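# Pack four cartons flat into the blue container

## Task

Put all four cartons in the blue container so each rests flat on its floor with the same face up as at the start. Each must stay there without the robot holding it. Then release the cartons and move the arms away.

## Robot and tools

ROBOT. Two xArm7 arms, left_arm and right_arm, each ending in a vacuum suction cup instead of fingers. In the scene frame the origin is on the table top between the bases, +x points out over the table, +z points up, and left_arm sits on the +y side at about (0.045, 0.416, 0) m. right_arm sits at about (-0.004, -0.264, 0) m. The names left and right do not match image sides. Each arm's tracked point is its cup point, the middle of the cup rim, and the cup faces along that point's own +z axis. The tool body widens from about 4 cm behind the rim to about 9 cm sideways, so keep that clearance from walls and cartons.

THE 14-NUMBER ROW. Every command is one flat list of 14 numbers, each in [-1, 1], covering both arms even if only one moves: left dx, dy, dz, rx, ry, rz, left suction, then right dx, dy, dz, rx, ry, rz, right suction. The six motion values are an offset, not a pose. They are expressed in that cup point's own axes, not the scene frame. 1.0 equals 0.6 m of travel or 180 degrees of turn, and rx, ry, rz form one rotation vector. The offset is counted from the cup point's pose in the most recent result that showed it. Before any result in the scene, or for a second or later call in one reply, it is counted from where the cup point is when that action begins. All zeros therefore means go back to that reference pose, not stay still. To keep an arm still, send the offset that returns it to where you want it. Suction above 0.01 means on; 0.01 or less means off. The setting persists, but a 0 you send is obeyed, so repeat the current value for an arm you are not changing.

execute_actions. Argument actions is a list with at most one item. An empty list just returns the current state. An item with rows (1 to 15 rows) and optional steps (up to 15, default 15) runs that many 1/30 s control steps. Each row applies for one step and the last row repeats if rows run out. Every row is an offset from the same reference pose, not from the previous row. An item with only steps (up to 300) waits; these steps are counted from the previous result. Optional pictures (true/false) controls whether camera images come back. A refused call moves nothing. Each step, the commanded pose is clipped to within 70 mm and 16 degrees of the measured pose, so long offsets need several calls; after an action ends an arm only finishes its last clipped pose.

move. Argument target is one 14-number row as above, with the same offset rules. Optional speed is the top path speed in m/s, 0.002 to 0.5, default 0.25; turning is capped at twice that in rad/s. Both cup points follow straight paths that finish together, lasting 0.5 to 10 s; longer paths are cut off at 10 s. Paths ignore obstacles and the other arm, and real motion can lag, stray or overshoot the speed, especially with a stretched arm. Suction values apply at the start. Faster moves and targets deeper past a contact press harder.

wait. Argument seconds, 0 to 10. Nothing new is sent meanwhile.

zoom_image. Arguments camera (cam_high or cam_low) and region [x0, y0, x1, y1] in pixels of that camera's 896x504 image, origin top-left, at most 504 by 504. Returns an enlarged view.

read_manual. Optional section, only "licences". Returns licence text; no motion.

finished_scene. Argument scene (integer).

RESULTS. The state line lists each arm's cup point position (m), quaternion wxyz and velocities in the scene frame; printed positions can be off, more at long reach. suction_measured shows vacuum: near 0 means no seal, about 0.83 or more means an airtight grip, in between means leakage. part_present turns 1 at 0.50 and back to 0 below 0.45. A move adds a move: line giving how it ended (done, off_target, moving, held, fault), which limits acted (paced = pose clipped, held = some steps blocked, after which the arm may jump faster) and each cup point's distance from its target. HELD marks steps where the command was not sent; a pose unreachable line names an arm whose command the clearance check changed or blocked. A Hand target line shows where each arm is now heading. TORQUE FAULT means a joint hit its load limit: the arm backs off, freezes 10 s and drops the rest of the call. MOTOR HOT warns at 65 C; at 80 C an OVER-TEMPERATURE FAULT brakes the arm until it cools, so do not hang on to loads needlessly.

PICKING AND PLACING. Switch suction on and press the 36 mm rim squarely onto a flat, smooth carton face so it seals all round, avoiding edges, seams and holes. Under vacuum the cup shrinks, so the carton rides up to about 12 mm nearer the tool. Carry it level so the same face stays up, lower it until it rests on the container floor, switch suction off, then lift at least 15 mm before the cup is truly free. If the cup seals on the table it anchors the tool; switch suction off. The simulation keeps running between calls, and loose objects may be nudged occasionally, so recheck positions with the cameras.

AVOID. Dropping or sliding cartons, slamming or hard pressing, knocking anything off the table, and letting the arms hit each other.

Each tool is called after ">>>" as name(argument=value, ...) on one line, values as JSON.

## Session

>>> execute_actions(actions=[])

Scene clock: 0.00 s of 6000.00 s.
left_arm: end_effector_position=(+0.4456, +0.4188, +0.2437) suction_measured=0.00 part_present=0 end_effector_quat_wxyz=(+0.001, -0.262, +0.965, -0.000) end_effector_velocity=(+0.000, -0.000, -0.000) end_effector_angular_velocity=(+0.001, -0.000, -0.001) | right_arm: end_effector_position=(+0.3967, -0.2719, +0.2425) suction_measured=0.00 part_present=0 end_effector_quat_wxyz=(-0.001, +0.271, +0.963, +0.001) end_effector_velocity=(+0.000, -0.000, -0.000) end_effector_angular_velocity=(+0.000, -0.000, +0.002)
Joint positions: left_arm=[ 0.001 -0.249  0.002  0.921  0.001  1.167  1.832] | right_arm=[ 0.001 -0.247 -0.001  0.92   0.002  1.168  2.882]
Joint velocities: left_arm=[ 0.     0.    -0.001 -0.001  0.    -0.001 -0.   ] | right_arm=[-0.001 -0.     0.    -0.     0.    -0.    -0.002]
Joint torques (N m, as the arm reports them, + toward a larger angle): no reading
Hand target (left_arm): +0.446, +0.419, +0.244; +0.001, -0.262, +0.965, -0.000
Hand target (right_arm): +0.397, -0.272, +0.243; -0.001, +0.271, +0.963, +0.001

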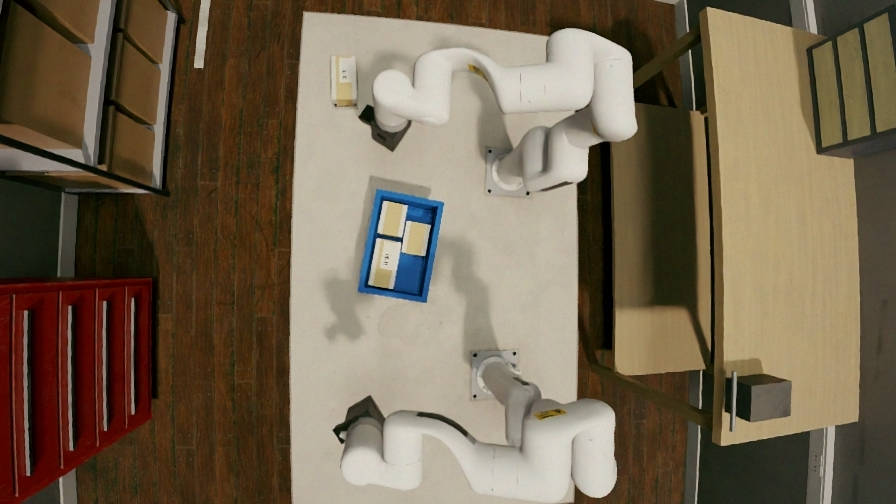

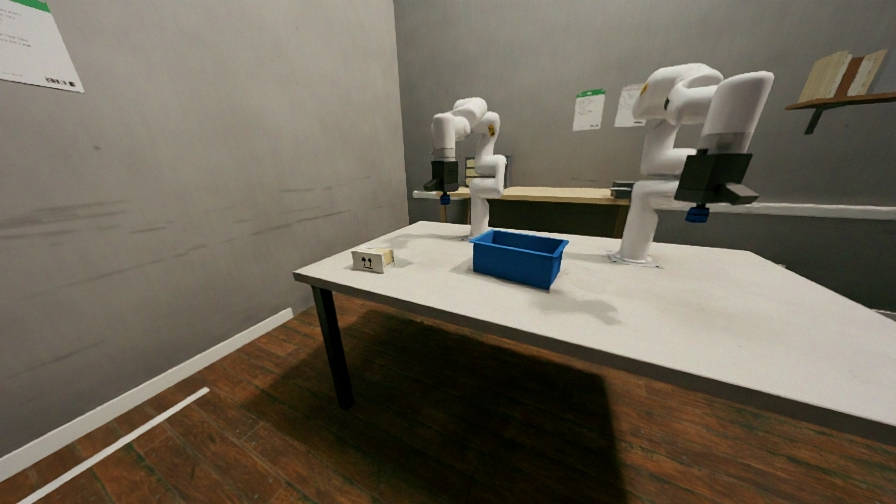

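>>> zoom_image(camera="cam_high", region=[320, 170, 480, 320])

>>> zoom_image(camera="cam_high", region=[290, 30, 450, 180])

>>> zoom_image(camera="cam_low", region=[330, 200, 600, 310])

Region (320, 170, 480, 320) of cam_high's 896x504 image, scaled by 3.150, with more detail than that image has; it fills the top 472 rows of this view, and the rest is white.

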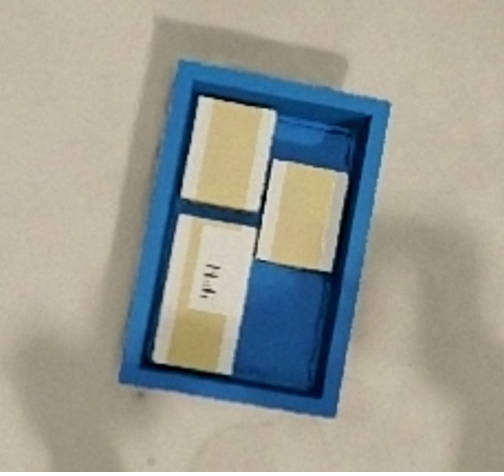

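Region (290, 30, 450, 180) of cam_high's 896x504 image, scaled by 3.150, with more detail than that image has; it fills the top 472 rows of this view, and the rest is white.

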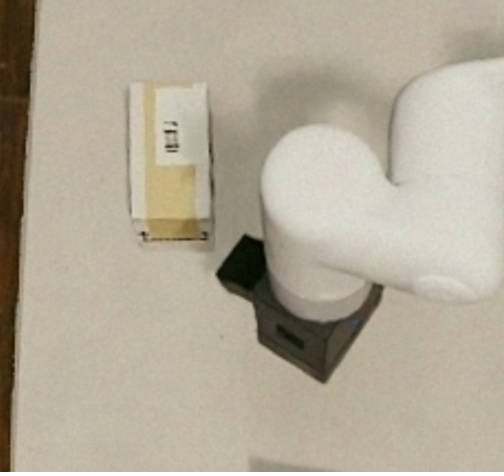

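Region (330, 200, 600, 310) of cam_low's 896x504 image, scaled by 1.867, with more detail than that image has; it fills the top 205 rows of this view, and the rest is white.

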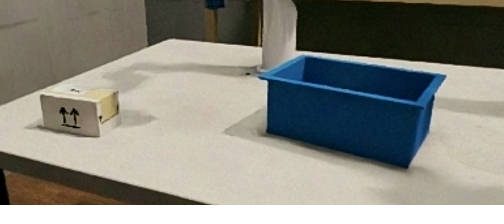

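>>> move(target=[0.575,-0.55,0.133,0,0,0,0,-0.46,-0.289,0.217,0,0,0,0], speed=0.3)

>>> zoom_image(camera="cam_high", region=[280, 10, 520, 330])

>>> zoom_image(camera="cam_low", region=[330, 160, 600, 310])

Scene clock: 18.13 s of 6000.00 s.
left_arm: end_effector_position=(+0.3144, -0.0409, +0.1639) suction_measured=0.00 part_present=0 end_effector_quat_wxyz=(+0.001, -0.262, +0.965, -0.001) end_effector_velocity=(-0.006, -0.002, -0.002) end_effector_angular_velocity=(+0.004, +0.005, -0.008) | right_arm: end_effector_position=(+0.5428, -0.5631, +0.1123) suction_measured=0.00 part_present=0 end_effector_quat_wxyz=(+0.000, +0.270, +0.963, +0.000) end_effector_velocity=(-0.004, -0.004, -0.004) end_effector_angular_velocity=(+0.002, +0.008, -0.008)
Joint positions: left_arm=[-0.495  0.295 -0.6    1.262  0.195  1.021  0.652] | right_arm=[-0.319  0.627 -0.212  1.661  0.143  1.05   2.319]
Joint velocities: left_arm=[-0.007  0.005 -0.005  0.001  0.001  0.003 -0.003] | right_arm=[-0.005  0.006 -0.004 -0.     0.001  0.002 -0.001]
Joint torques (N m, as the arm reports them, + toward a larger angle): left_arm=[  0.16 -22.23  -3.49  18.24   0.21  -1.45   0.76] | right_arm=[  0.38 -40.59  -2.46  10.17  -0.99  -0.89   0.18]
Hand target (left_arm): +0.314, -0.041, +0.164; +0.000, -0.262, +0.965, -0.001
Hand target (right_arm): +0.543, -0.563, +0.112; -0.000, +0.271, +0.963, +0.000
Off the commanded pose (left_arm): 0.001 m, 0 deg.
Off the commanded pose (right_arm): 0.001 m, 0 deg.
After step 90, 12.97 s passed at rest.
move: done

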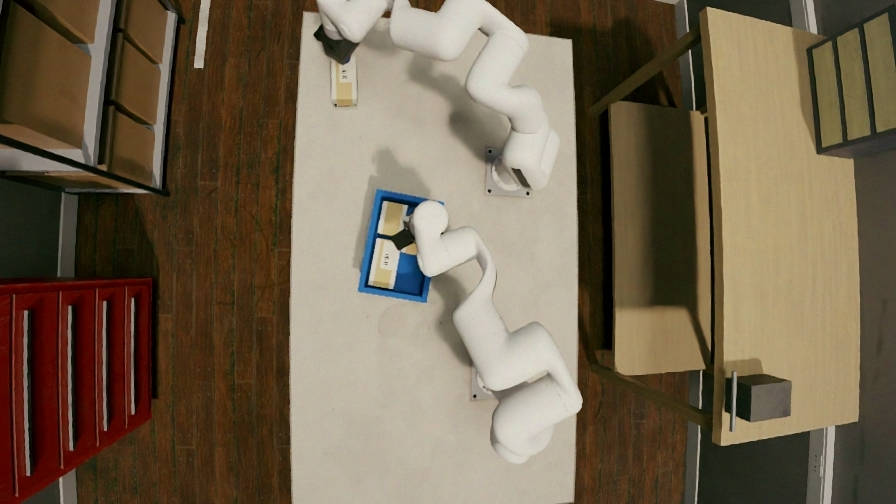

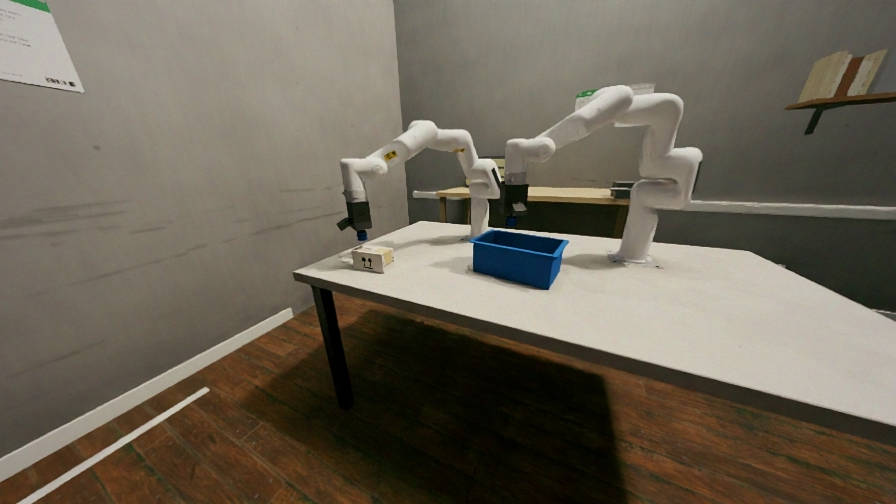

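Region (280, 10, 520, 330) of cam_high's 896x504 image, scaled by 1.575, with more detail than that image has; it fills the left 378 columns of this view, and the rest is white.

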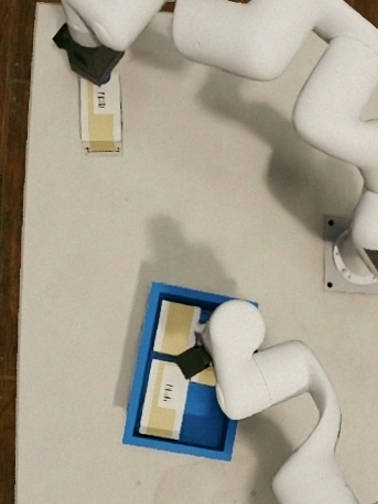

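Region (330, 160, 600, 310) of cam_low's 896x504 image, scaled by 1.867, with more detail than that image has.

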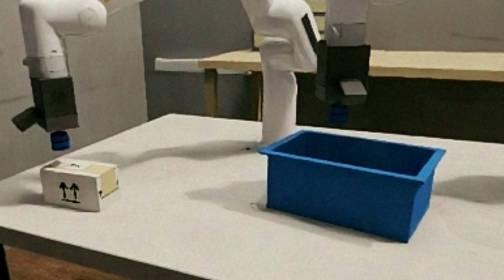

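>>> move(target=[-0.018,0.003,0.09,0,0,0.228,1,0,0.043,0.075,0,0,0,1], speed=0.15)

>>> zoom_image(camera="cam_low", region=[330, 160, 600, 310])

>>> zoom_image(camera="cam_high", region=[280, 10, 520, 330])

Scene clock: 26.93 s of 6000.00 s.
left_arm: end_effector_position=(+0.3227, -0.0340, +0.1100) suction_measured=0.00 part_present=0 end_effector_quat_wxyz=(+0.001, +0.093, +0.996, -0.001) end_effector_velocity=(-0.000, -0.001, +0.001) end_effector_angular_velocity=(-0.001, -0.001, -0.004) | right_arm: end_effector_position=(+0.5561, -0.5412, +0.0674) suction_measured=1.00 part_present=1 end_effector_quat_wxyz=(+0.000, +0.271, +0.963, +0.000) end_effector_velocity=(+0.000, -0.001, +0.001) end_effector_angular_velocity=(-0.002, -0.002, -0.001)
Joint positions: left_arm=[-0.409  0.393 -0.669  1.194  0.309  0.9    1.311] | right_arm=[-0.288  0.69  -0.196  1.632  0.153  0.956  2.354]
Joint velocities: left_arm=[-0.    -0.001 -0.002  0.     0.    -0.     0.003] | right_arm=[-0.001 -0.001 -0.001  0.001 -0.    -0.001 -0.   ]
Joint torques (N m, as the arm reports them, + toward a larger angle): left_arm=[ -0.56 -21.54  -5.26  17.38   0.25  -1.37   0.75] | right_arm=[  0.93 -43.81  -2.75  10.78  -1.37  -1.05   0.47]
Hand target (left_arm): +0.323, -0.034, +0.110; +0.001, +0.093, +0.996, -0.001
Hand target (right_arm): +0.556, -0.541, +0.067; +0.000, +0.271, +0.963, +0.000
Off the commanded pose (left_arm): 0.000 m, 0 deg.
Off the commanded pose (right_arm): 0.000 m, 0 deg.
After step 90, 3.07 s passed at rest.
move: done

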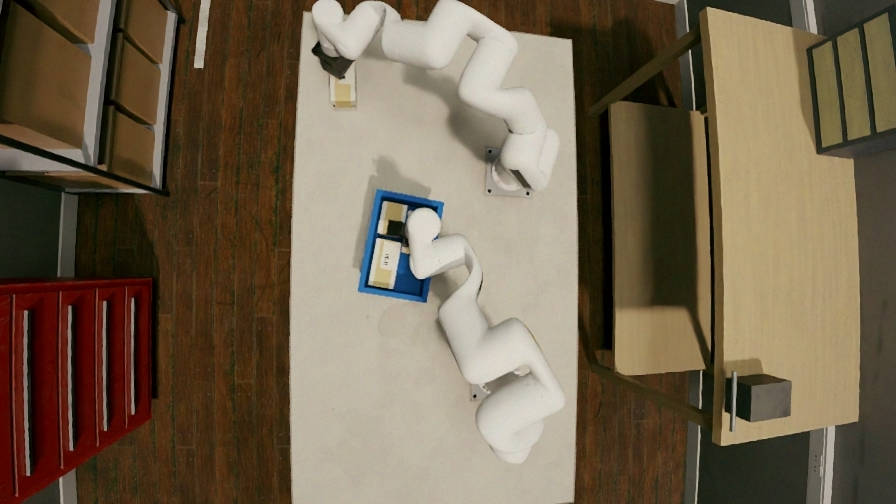

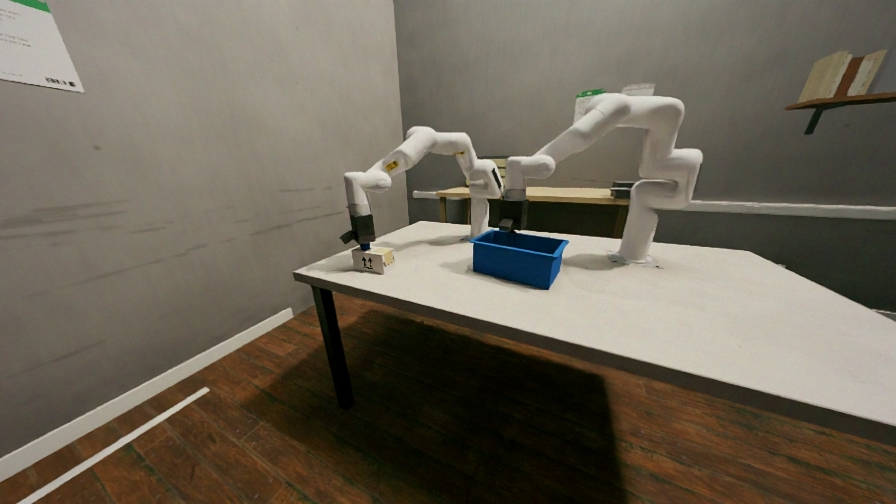

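Region (330, 160, 600, 310) of cam_low's 896x504 image, scaled by 1.867, with more detail than that image has.

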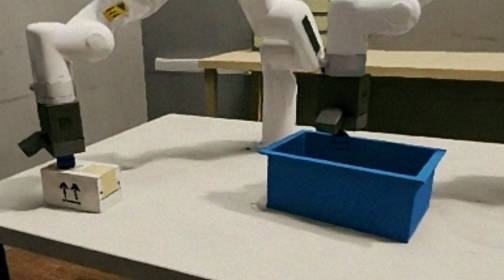

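Region (280, 10, 520, 330) of cam_high's 896x504 image, scaled by 1.575, with more detail than that image has; it fills the left 378 columns of this view, and the rest is white.

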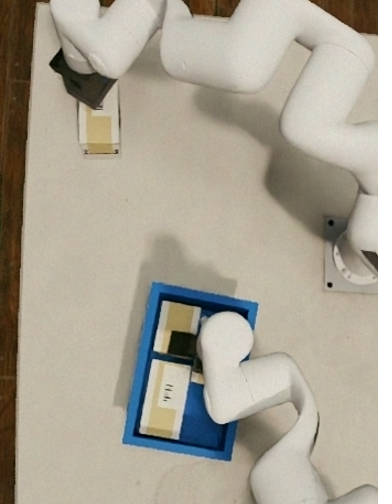

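>>> move(target=[0,0,0.063,0,0,0,1,0.2,0.12,-0.3,0,0,0.059,1], speed=0.12)

>>> zoom_image(camera="cam_low", region=[330, 160, 600, 310])

Scene clock: 34.07 s of 6000.00 s.
left_arm: end_effector_position=(+0.3228, -0.0340, +0.0723) suction_measured=0.00 part_present=0 end_effector_quat_wxyz=(+0.001, +0.093, +0.996, -0.001) end_effector_velocity=(+0.000, +0.001, -0.001) end_effector_angular_velocity=(+0.002, +0.001, +0.002) | right_arm: end_effector_position=(+0.4908, -0.4176, +0.2469) suction_measured=1.00 part_present=1 end_effector_quat_wxyz=(-0.001, +0.359, +0.933, +0.000) end_effector_velocity=(+0.002, +0.002, +0.003) end_effector_angular_velocity=(-0.003, -0.006, +0.005)
Joint positions: left_arm=[-0.436  0.462 -0.632  1.168  0.369  0.818  1.271] | right_arm=[-0.089  0.146 -0.206  1.365  0.032  1.223  2.765]
Joint velocities: left_arm=[ 0.     0.     0.001 -0.001  0.    -0.    -0.002] | right_arm=[ 0.003 -0.003  0.002  0.003 -0.002 -0.001  0.   ]
Joint torques (N m, as the arm reports them, + toward a larger angle): left_arm=[ -1.02 -22.46  -5.37  16.27  -0.02  -1.13   0.79] | right_arm=[  0.33 -31.64  -1.02  11.36  -1.14  -1.11   0.39]
Hand target (left_arm): +0.323, -0.034, +0.072; +0.001, +0.093, +0.996, -0.001
Hand target (right_arm): +0.491, -0.417, +0.248; +0.000, +0.358, +0.934, +0.000
Off the commanded pose (left_arm): 0.000 m, 0 deg.
Off the commanded pose (right_arm): 0.001 m, 0 deg.
After step 90, 1.83 s passed at rest.
move: done

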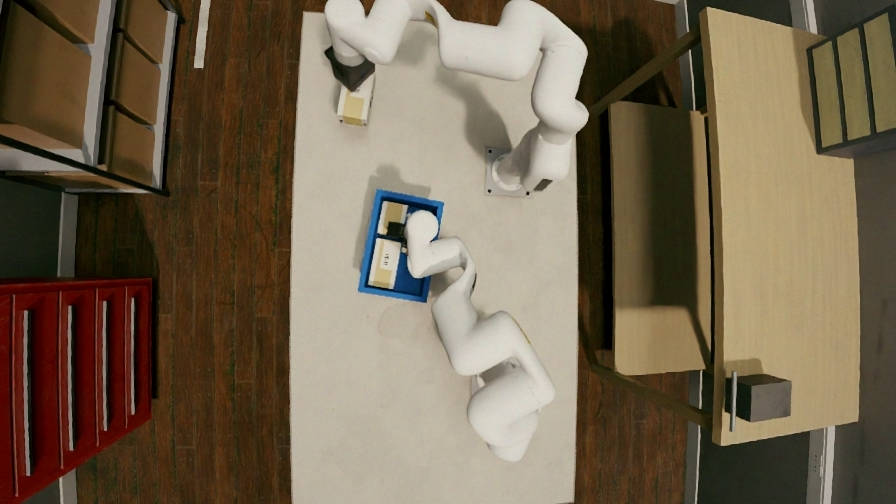

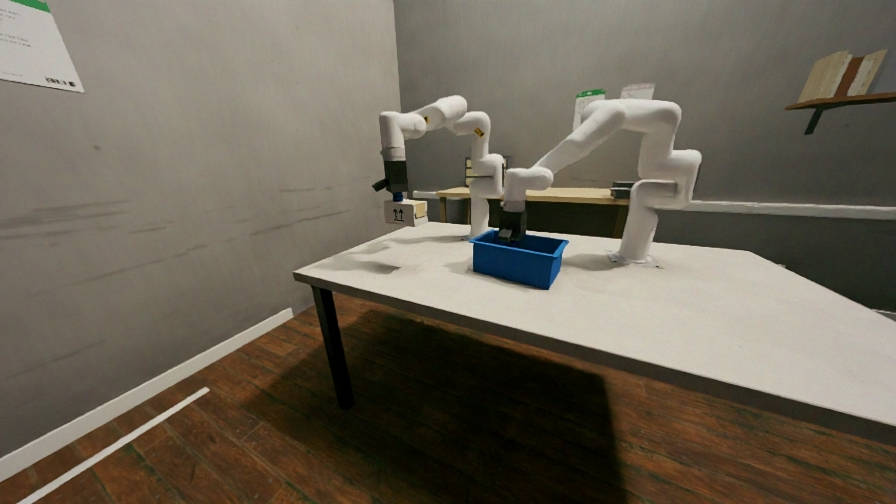

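Region (330, 160, 600, 310) of cam_low's 896x504 image, scaled by 1.867, with more detail than that image has.

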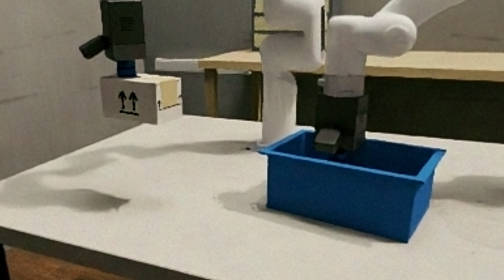

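>>> move(target=[0,0,0.017,0,0,0,1,0,0,0,0,0,0,1], speed=0.015)

Scene clock: 36.23 s of 6000.00 s.
left_arm: end_effector_position=(+0.3227, -0.0339, +0.0619) suction_measured=0.89 part_present=1 end_effector_quat_wxyz=(+0.001, +0.093, +0.996, -0.001) end_effector_velocity=(+0.001, -0.002, +0.003) end_effector_angular_velocity=(-0.007, -0.006, -0.000) | right_arm: end_effector_position=(+0.4908, -0.4176, +0.2469) suction_measured=1.00 part_present=1 end_effector_quat_wxyz=(-0.001, +0.359, +0.933, +0.000) end_effector_velocity=(+0.001, -0.000, +0.001) end_effector_angular_velocity=(-0.001, -0.002, -0.002)
Joint positions: left_arm=[-0.445  0.481 -0.62   1.163  0.386  0.797  1.26 ] | right_arm=[-0.089  0.146 -0.206  1.365  0.032  1.223  2.765]
Joint velocities: left_arm=[-0.001 -0.002 -0.001  0.003  0.002 -0.003 -0.002] | right_arm=[ 0.     0.001  0.     0.002 -0.    -0.001  0.002]
Joint torques (N m, as the arm reports them, + toward a larger angle): left_arm=[ -0.15 -24.25  -5.89  17.19   0.32  -1.41   0.7 ] | right_arm=[  0.36 -30.36  -1.06  11.59  -0.82  -1.04   0.32]
Hand target (left_arm): +0.323, -0.034, +0.062; +0.001, +0.093, +0.996, -0.001
Hand target (right_arm): +0.491, -0.418, +0.247; -0.001, +0.359, +0.933, +0.000
Off the commanded pose (left_arm): 0.000 m, 0 deg.
Off the commanded pose (right_arm): 0.000 m, 0 deg.
move: done

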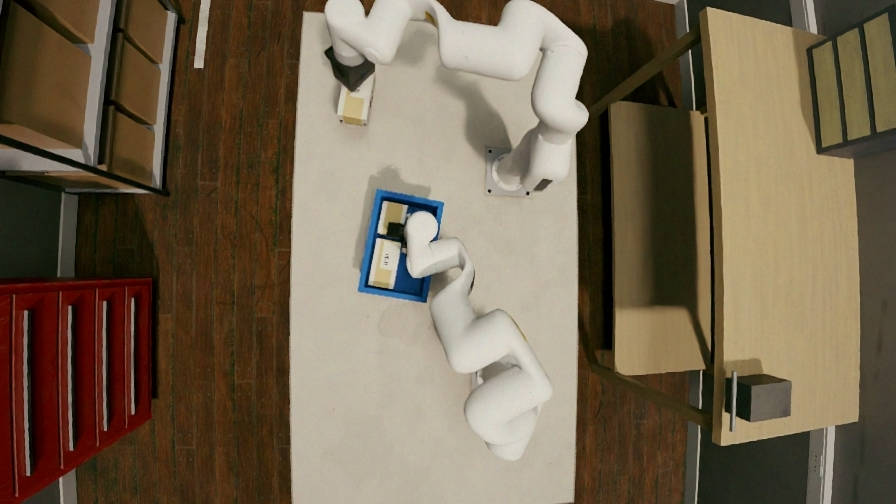

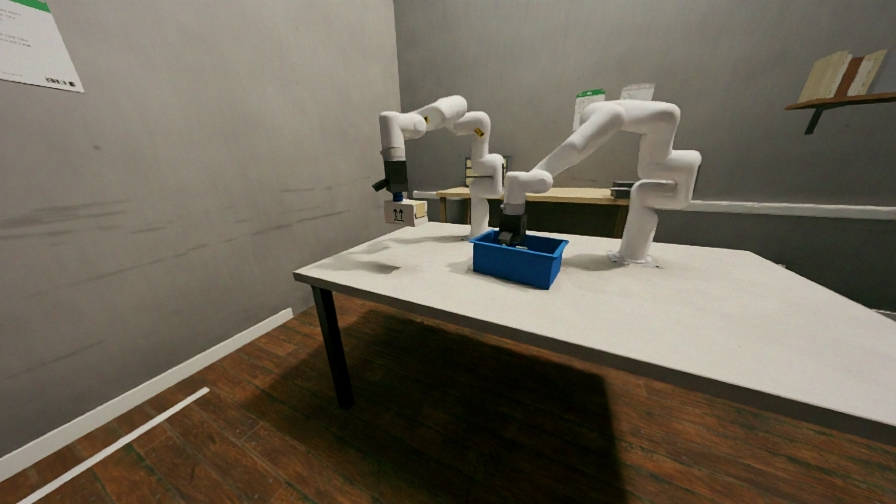

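>>> move(target=[0,-0.077,0,0,0,0,1,0,0,0,0,0,0,1], speed=0.03)

>>> move(target=[0,0,0.017,0,0,0,1,0,0,0,0,0,0,1], speed=0.015)

Scene clock: 40.23 s of 6000.00 s.
left_arm: end_effector_position=(+0.3143, -0.0789, +0.0617) suction_measured=0.90 part_present=1 end_effector_quat_wxyz=(+0.001, +0.093, +0.996, -0.001) end_effector_velocity=(-0.000, -0.000, +0.000) end_effector_angular_velocity=(+0.001, -0.000, +0.001) | right_arm: end_effector_position=(+0.4908, -0.4176, +0.2469) suction_measured=1.00 part_present=1 end_effector_quat_wxyz=(-0.001, +0.359, +0.933, +0.000) end_effector_velocity=(+0.000, +0.001, +0.000) end_effector_angular_velocity=(+0.003, -0.001, +0.000)
Joint positions: left_arm=[-0.551  0.586 -0.599  1.323  0.423  0.865  1.193] | right_arm=[-0.089  0.146 -0.206  1.365  0.032  1.223  2.765]
Joint velocities: left_arm=[-0.002  0.001  0.     0.002  0.001  0.002 -0.002] | right_arm=[ 0.    -0.    -0.     0.     0.003 -0.    -0.001]
Joint torques (N m, as the arm reports them, + toward a larger angle): left_arm=[ -1.45 -26.42  -8.23  17.02  -0.31  -1.61   0.97] | right_arm=[  0.25 -31.04  -1.15  11.33  -0.91  -0.95   0.39]
Hand target (left_arm): +0.314, -0.079, +0.062; +0.001, +0.093, +0.996, -0.001
Hand target (right_arm): +0.491, -0.418, +0.247; -0.001, +0.359, +0.933, +0.000
Off the commanded pose (left_arm): 0.000 m, 0 deg.
Off the commanded pose (right_arm): 0.000 m, 0 deg.
move: done

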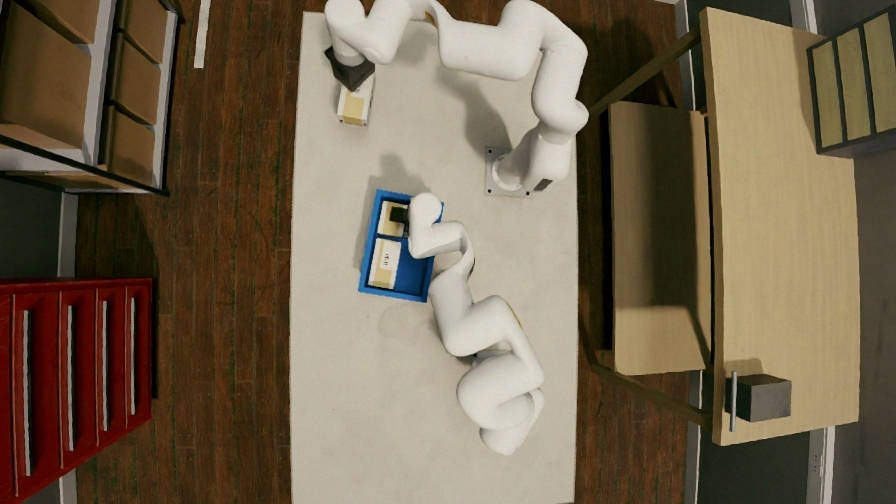

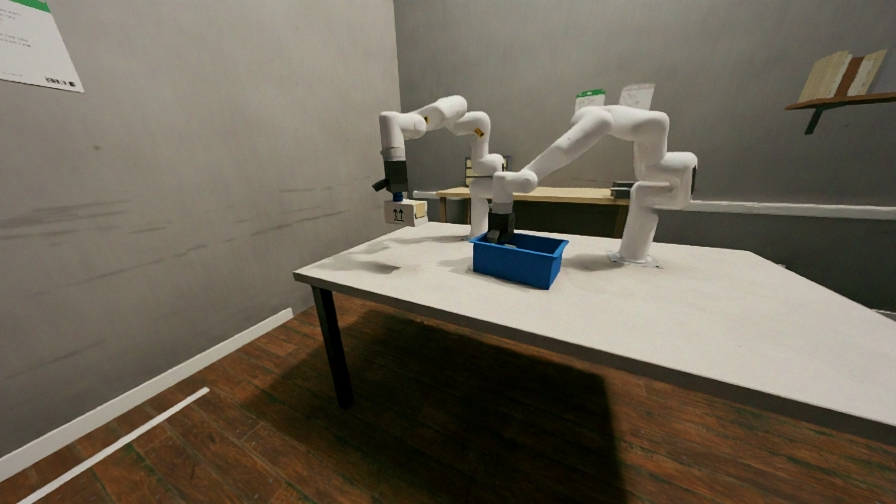

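Scene clock: 41.13 s of 6000.00 s.
left_arm: end_effector_position=(+0.3146, -0.0794, +0.0525) suction_measured=0.90 part_present=1 end_effector_quat_wxyz=(+0.002, +0.093, +0.996, -0.001) end_effector_velocity=(+0.000, -0.001, -0.000) end_effector_angular_velocity=(-0.002, -0.002, -0.002) | right_arm: end_effector_position=(+0.4908, -0.4176, +0.2469) suction_measured=1.00 part_present=1 end_effector_quat_wxyz=(-0.001, +0.359, +0.933, +0.000) end_effector_velocity=(-0.000, +0.000, -0.000) end_effector_angular_velocity=(+0.000, -0.000, +0.000)
Joint positions: left_arm=[-0.558  0.602 -0.589  1.32   0.436  0.846  1.185] | right_arm=[-0.089  0.146 -0.206  1.365  0.032  1.223  2.765]
Joint velocities: left_arm=[-0.     0.001  0.     0.     0.003 -0.003  0.   ] | right_arm=[ 0.    -0.    -0.    -0.     0.    -0.    -0.001]
Joint torques (N m, as the arm reports them, + toward a larger angle): left_arm=[ -2.15 -23.36  -8.13  15.58  -0.11  -1.94   0.49] | right_arm=[  0.6  -30.79  -1.2   11.26  -0.87  -0.83   0.41]
Hand target (left_arm): +0.314, -0.079, +0.052; +0.001, +0.093, +0.996, -0.001
Hand target (right_arm): +0.491, -0.418, +0.247; -0.001, +0.359, +0.933, +0.000
Off the commanded pose (left_arm): 0.001 m, 0 deg.
Off the commanded pose (right_arm): 0.000 m, 0 deg.
move: done

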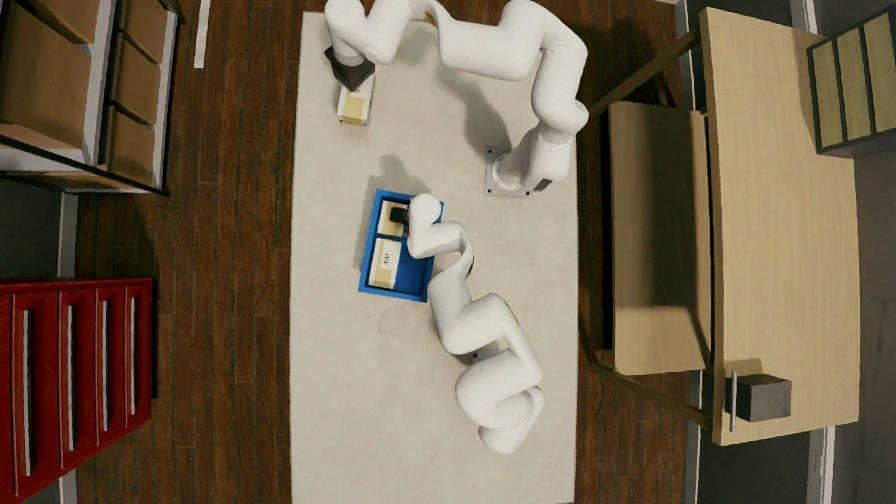

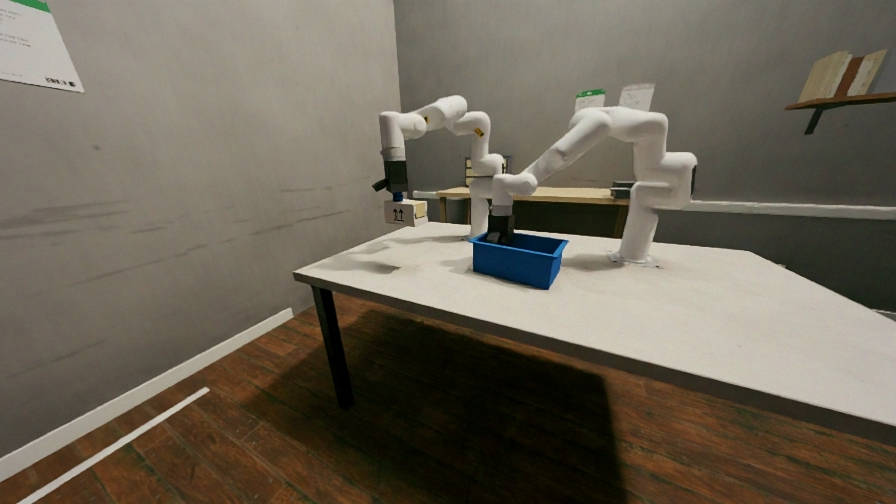

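>>> execute_actions(actions=[{"rows":[[0,0,0,0,0,0,0,0,0,0,0,0,0,1]],"steps":10}], pictures=false)

>>> move(target=[0,0,-0.25,0,0,0,0,0,0,0,0,0,0,1], speed=0.15)

>>> move(target=[0,0.8,-0.05,0,0,0,0,0,0,0,0,0,0,1], speed=0.3)

>>> zoom_image(camera="cam_high", region=[320, 170, 480, 320])

>>> move(target=[0,0,0,0,0,0,0,0.715,0.407,0.07,0,0,0,1], speed=0.25)

>>> zoom_image(camera="cam_high", region=[320, 170, 480, 320])

>>> zoom_image(camera="cam_low", region=[430, 160, 630, 310])

Scene clock: 47.73 s of 6000.00 s.
left_arm: end_effector_position=(+0.3142, -0.0796, +0.0521) suction_measured=0.00 part_present=0 end_effector_quat_wxyz=(+0.001, +0.093, +0.996, -0.001) end_effector_velocity=(+0.001, +0.000, +0.002) end_effector_angular_velocity=(+0.001, -0.002, +0.002) | right_arm: end_effector_position=(+0.4908, -0.4176, +0.2469) suction_measured=1.00 part_present=1 end_effector_quat_wxyz=(-0.001, +0.359, +0.933, +0.000) end_effector_velocity=(+0.000, +0.000, +0.000) end_effector_angular_velocity=(+0.001, -0.001, +0.001)
Joint positions: left_arm=[-0.558  0.603 -0.589  1.32   0.436  0.845  1.185] | right_arm=[-0.089  0.146 -0.206  1.365  0.032  1.223  2.765]
Joint velocities: left_arm=[ 0.001 -0.003 -0.     0.001  0.     0.004 -0.002] | right_arm=[ 0.     0.     0.     0.001  0.002  0.    -0.001]
Joint torques (N m, as the arm reports them, + toward a larger angle): left_arm=[ -1.66 -18.21  -5.23   9.32   0.02  -0.69   0.81] | right_arm=[  0.43 -30.83  -1.38  11.53  -0.96  -1.21   0.56]
Hand target (left_arm): +0.315, -0.079, +0.052; +0.002, +0.093, +0.996, -0.001
Hand target (right_arm): +0.491, -0.418, +0.247; -0.001, +0.359, +0.933, +0.000
Off the commanded pose (left_arm): 0.001 m, 0 deg.
Off the commanded pose (right_arm): 0.000 m, 0 deg.
Steps of this call (steps 1 to 100: nothing new was sent; then 2.93 s passed at rest; steps 101 to 110: all 10 steps of this action). Readings (end_effector_position | what the end effector reports):
101: left_arm (+0.3144, -0.0790, +0.0516) | right_arm (+0.4908, -0.4176, +0.2469) | left_arm suction_measured=0.69 part_present=1 | right_arm suction_measured=1.00 part_present=1
102: left_arm (+0.3144, -0.0790, +0.0518) | right_arm (+0.4908, -0.4176, +0.2469) | left_arm suction_measured=0.30 part_present=0 | right_arm suction_measured=1.00 part_present=1
104: left_arm (+0.3143, -0.0795, +0.0521) | right_arm (+0.4908, -0.4176, +0.2469) | left_arm suction_measured=0.00 part_present=0 | right_arm suction_measured=1.00 part_present=1
108: left_arm (+0.3142, -0.0796, +0.0521) | right_arm (+0.4908, -0.4176, +0.2469) | left_arm suction_measured=0.00 part_present=0 | right_arm suction_measured=1.00 part_present=1
110: the state above

Scene clock: 49.40 s of 6000.00 s.
left_arm: end_effector_position=(+0.3142, -0.0790, +0.2018) suction_measured=0.00 part_present=0 end_effector_quat_wxyz=(+0.001, +0.093, +0.996, -0.001) end_effector_velocity=(-0.000, -0.004, +0.006) end_effector_angular_velocity=(-0.012, -0.007, -0.002) | right_arm: end_effector_position=(+0.4908, -0.4176, +0.2469) suction_measured=1.00 part_present=1 end_effector_quat_wxyz=(-0.001, +0.359, +0.933, +0.000) end_effector_velocity=(-0.000, -0.000, +0.000) end_effector_angular_velocity=(-0.001, +0.000, -0.001)
Joint positions: left_arm=[-0.504  0.399 -0.684  1.483  0.27   1.177  1.291] | right_arm=[-0.089  0.146 -0.206  1.365  0.032  1.223  2.765]
Joint velocities: left_arm=[-0.002 -0.006 -0.003  0.008 -0.002 -0.001  0.   ] | right_arm=[-0.     0.    -0.     0.001 -0.001  0.001  0.001]
Joint torques (N m, as the arm reports them, + toward a larger angle): left_arm=[ -0.23 -23.9   -5.03  18.68   0.34  -1.12   0.47] | right_arm=[  0.39 -30.84  -1.01  11.45  -0.96  -0.9    0.26]
Hand target (left_arm): +0.314, -0.079, +0.203; +0.001, +0.093, +0.996, -0.001
Hand target (right_arm): +0.491, -0.418, +0.247; -0.001, +0.359, +0.933, +0.000
Off the commanded pose (left_arm): 0.001 m, 0 deg.
Off the commanded pose (right_arm): 0.000 m, 0 deg.
move: done

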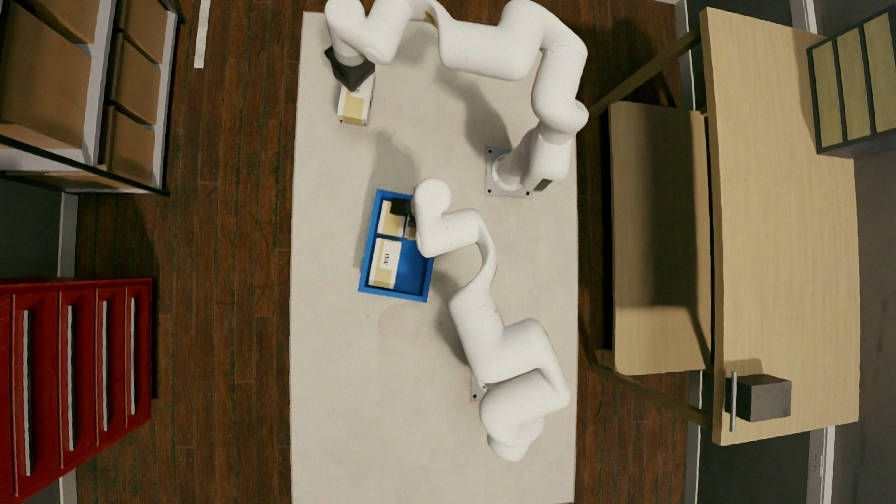

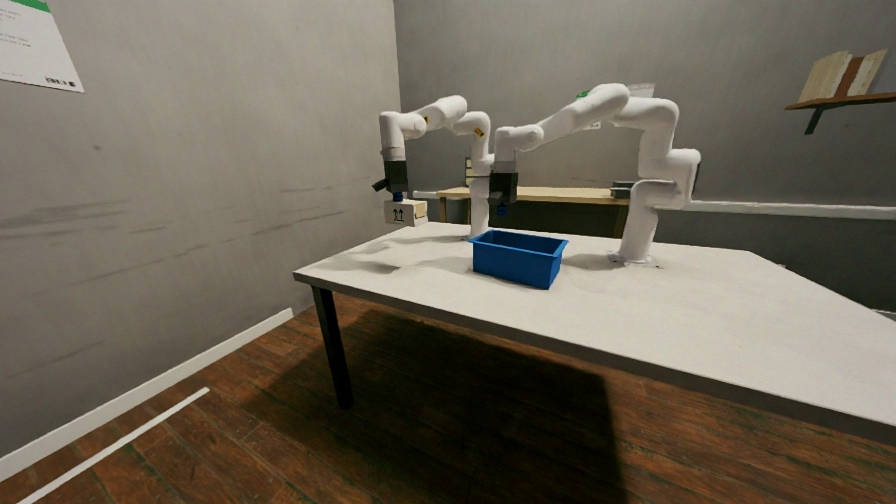

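Scene clock: 51.43 s of 6000.00 s.
left_arm: end_effector_position=(+0.4032, +0.3927, +0.2323) suction_measured=0.00 part_present=0 end_effector_quat_wxyz=(+0.002, +0.094, +0.996, +0.000) end_effector_velocity=(+0.000, +0.004, +0.001) end_effector_angular_velocity=(-0.002, -0.001, +0.004) | right_arm: end_effector_position=(+0.4908, -0.4176, +0.2469) suction_measured=1.00 part_present=1 end_effector_quat_wxyz=(-0.001, +0.359, +0.933, +0.000) end_effector_velocity=(+0.000, -0.000, +0.000) end_effector_angular_velocity=(-0.001, -0.000, -0.001)
Joint positions: left_arm=[ 0.062 -0.39  -0.116  0.766 -0.048  1.151  2.52 ] | right_arm=[-0.089  0.146 -0.206  1.365  0.032  1.223  2.765]
Joint velocities: left_arm=[ 0.005 -0.001  0.006  0.001  0.     0.001  0.006] | right_arm=[-0.     0.     0.     0.    -0.001 -0.     0.001]
Joint torques (N m, as the arm reports them, + toward a larger angle): left_arm=[  0.2  -10.78   1.29  18.46   0.12  -0.85   0.83] | right_arm=[  0.46 -31.32  -1.07  11.66  -1.07  -1.     0.44]
Hand target (left_arm): +0.403, +0.394, +0.232; +0.002, +0.093, +0.996, -0.000
Hand target (right_arm): +0.491, -0.418, +0.247; -0.001, +0.359, +0.933, +0.000
Off the commanded pose (left_arm): 0.001 m, 0 deg.
Off the commanded pose (right_arm): 0.000 m, 0 deg.
move: done

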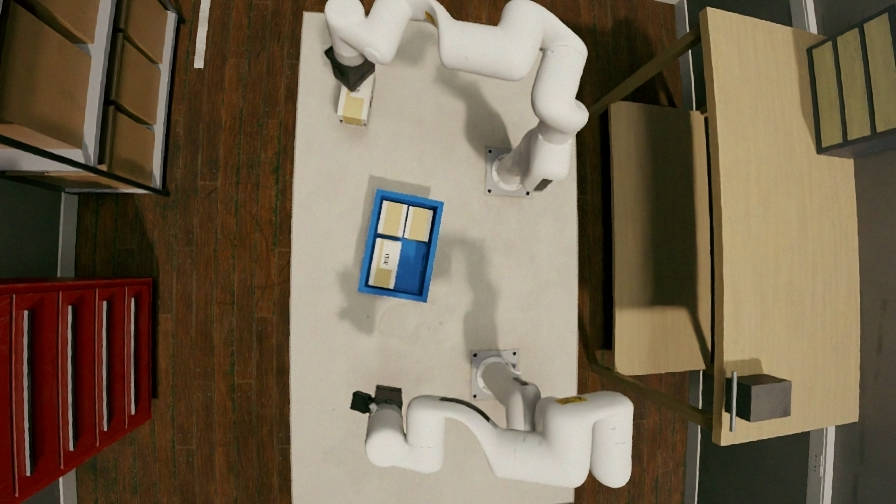

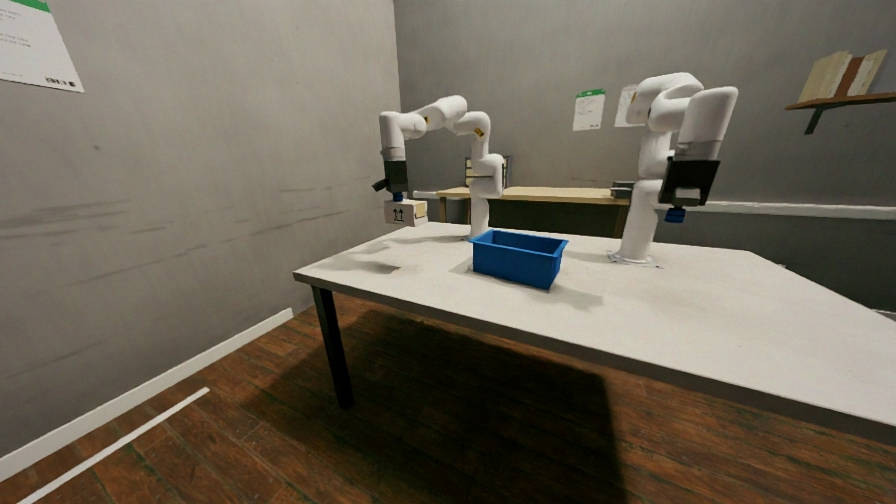

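Region (320, 170, 480, 320) of cam_high's 896x504 image, scaled by 3.150, with more detail than that image has; it fills the top 472 rows of this view, and the rest is white.

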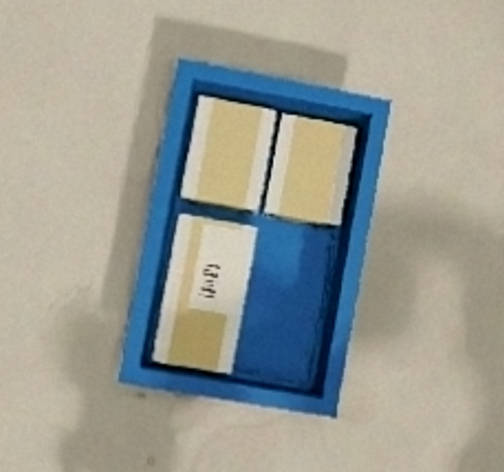

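Scene clock: 53.90 s of 6000.00 s.
left_arm: end_effector_position=(+0.4032, +0.3927, +0.2323) suction_measured=0.00 part_present=0 end_effector_quat_wxyz=(+0.002, +0.094, +0.996, +0.000) end_effector_velocity=(-0.000, -0.000, +0.000) end_effector_angular_velocity=(+0.000, +0.000, -0.001) | right_arm: end_effector_position=(+0.3342, +0.0502, +0.2052) suction_measured=1.00 part_present=1 end_effector_quat_wxyz=(-0.001, +0.360, +0.933, +0.000) end_effector_velocity=(-0.005, +0.007, +0.001) end_effector_angular_velocity=(+0.001, -0.002, +0.016)
Joint positions: left_arm=[ 0.062 -0.39  -0.116  0.766 -0.048  1.151  2.52 ] | right_arm=[ 0.401 -0.017  0.366  1.052  0.01   1.068  3.833]
Joint velocities: left_arm=[ 0.    -0.    -0.001  0.     0.     0.    -0.   ] | right_arm=[ 0.009  0.001  0.01   0.003 -0.001  0.001  0.003]
Joint torques (N m, as the arm reports them, + toward a larger angle): left_arm=[ 0.29 -9.9   1.41 19.2   0.48 -0.89  0.78] | right_arm=[  0.17 -24.76  -0.55  11.21  -0.94  -1.12   0.36]
Hand target (left_arm): +0.403, +0.393, +0.232; +0.002, +0.094, +0.996, +0.000
Hand target (right_arm): +0.334, +0.051, +0.205; -0.001, +0.359, +0.933, +0.000
Off the commanded pose (left_arm): 0.000 m, 0 deg.
Off the commanded pose (right_arm): 0.002 m, 0 deg.
move: done

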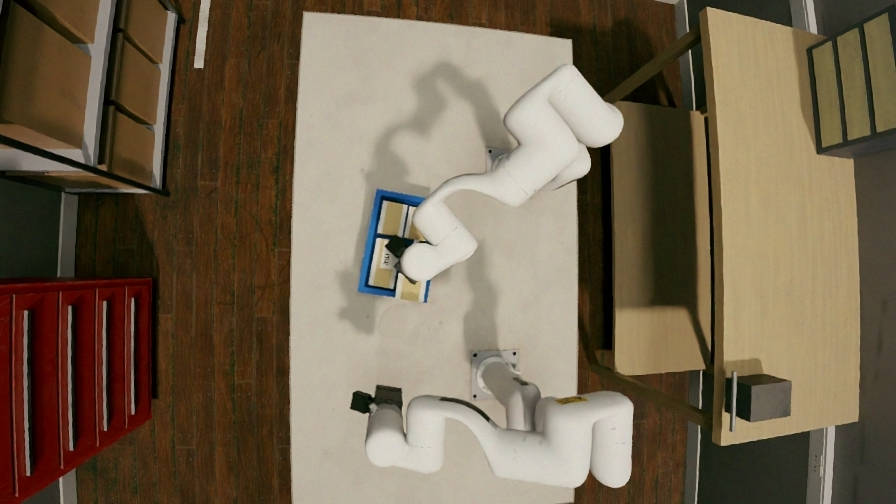

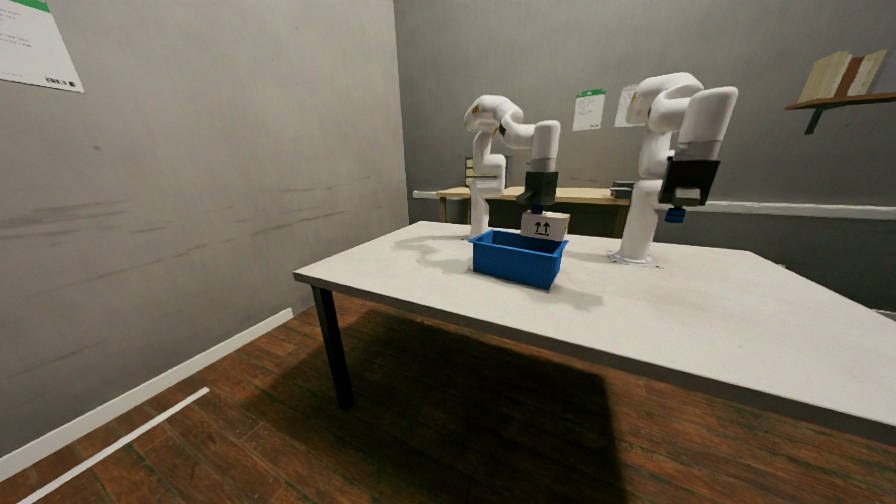

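Region (320, 170, 480, 320) of cam_high's 896x504 image, scaled by 3.150, with more detail than that image has; it fills the top 472 rows of this view, and the rest is white.

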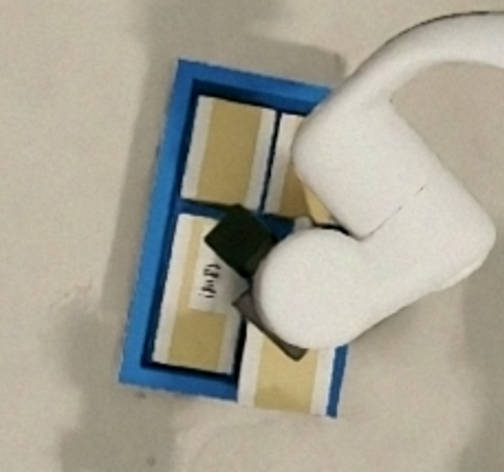

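Region (430, 160, 630, 310) of cam_low's 896x504 image, scaled by 2.520, with more detail than that image has; it fills the top 378 rows of this view, and the rest is white.

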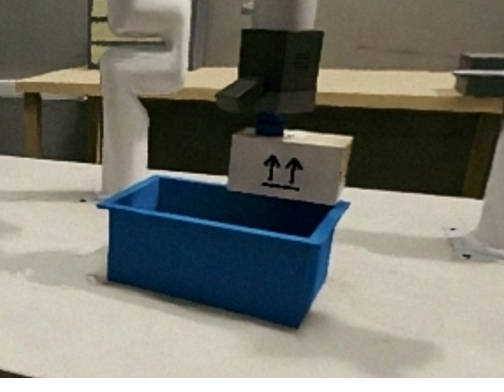

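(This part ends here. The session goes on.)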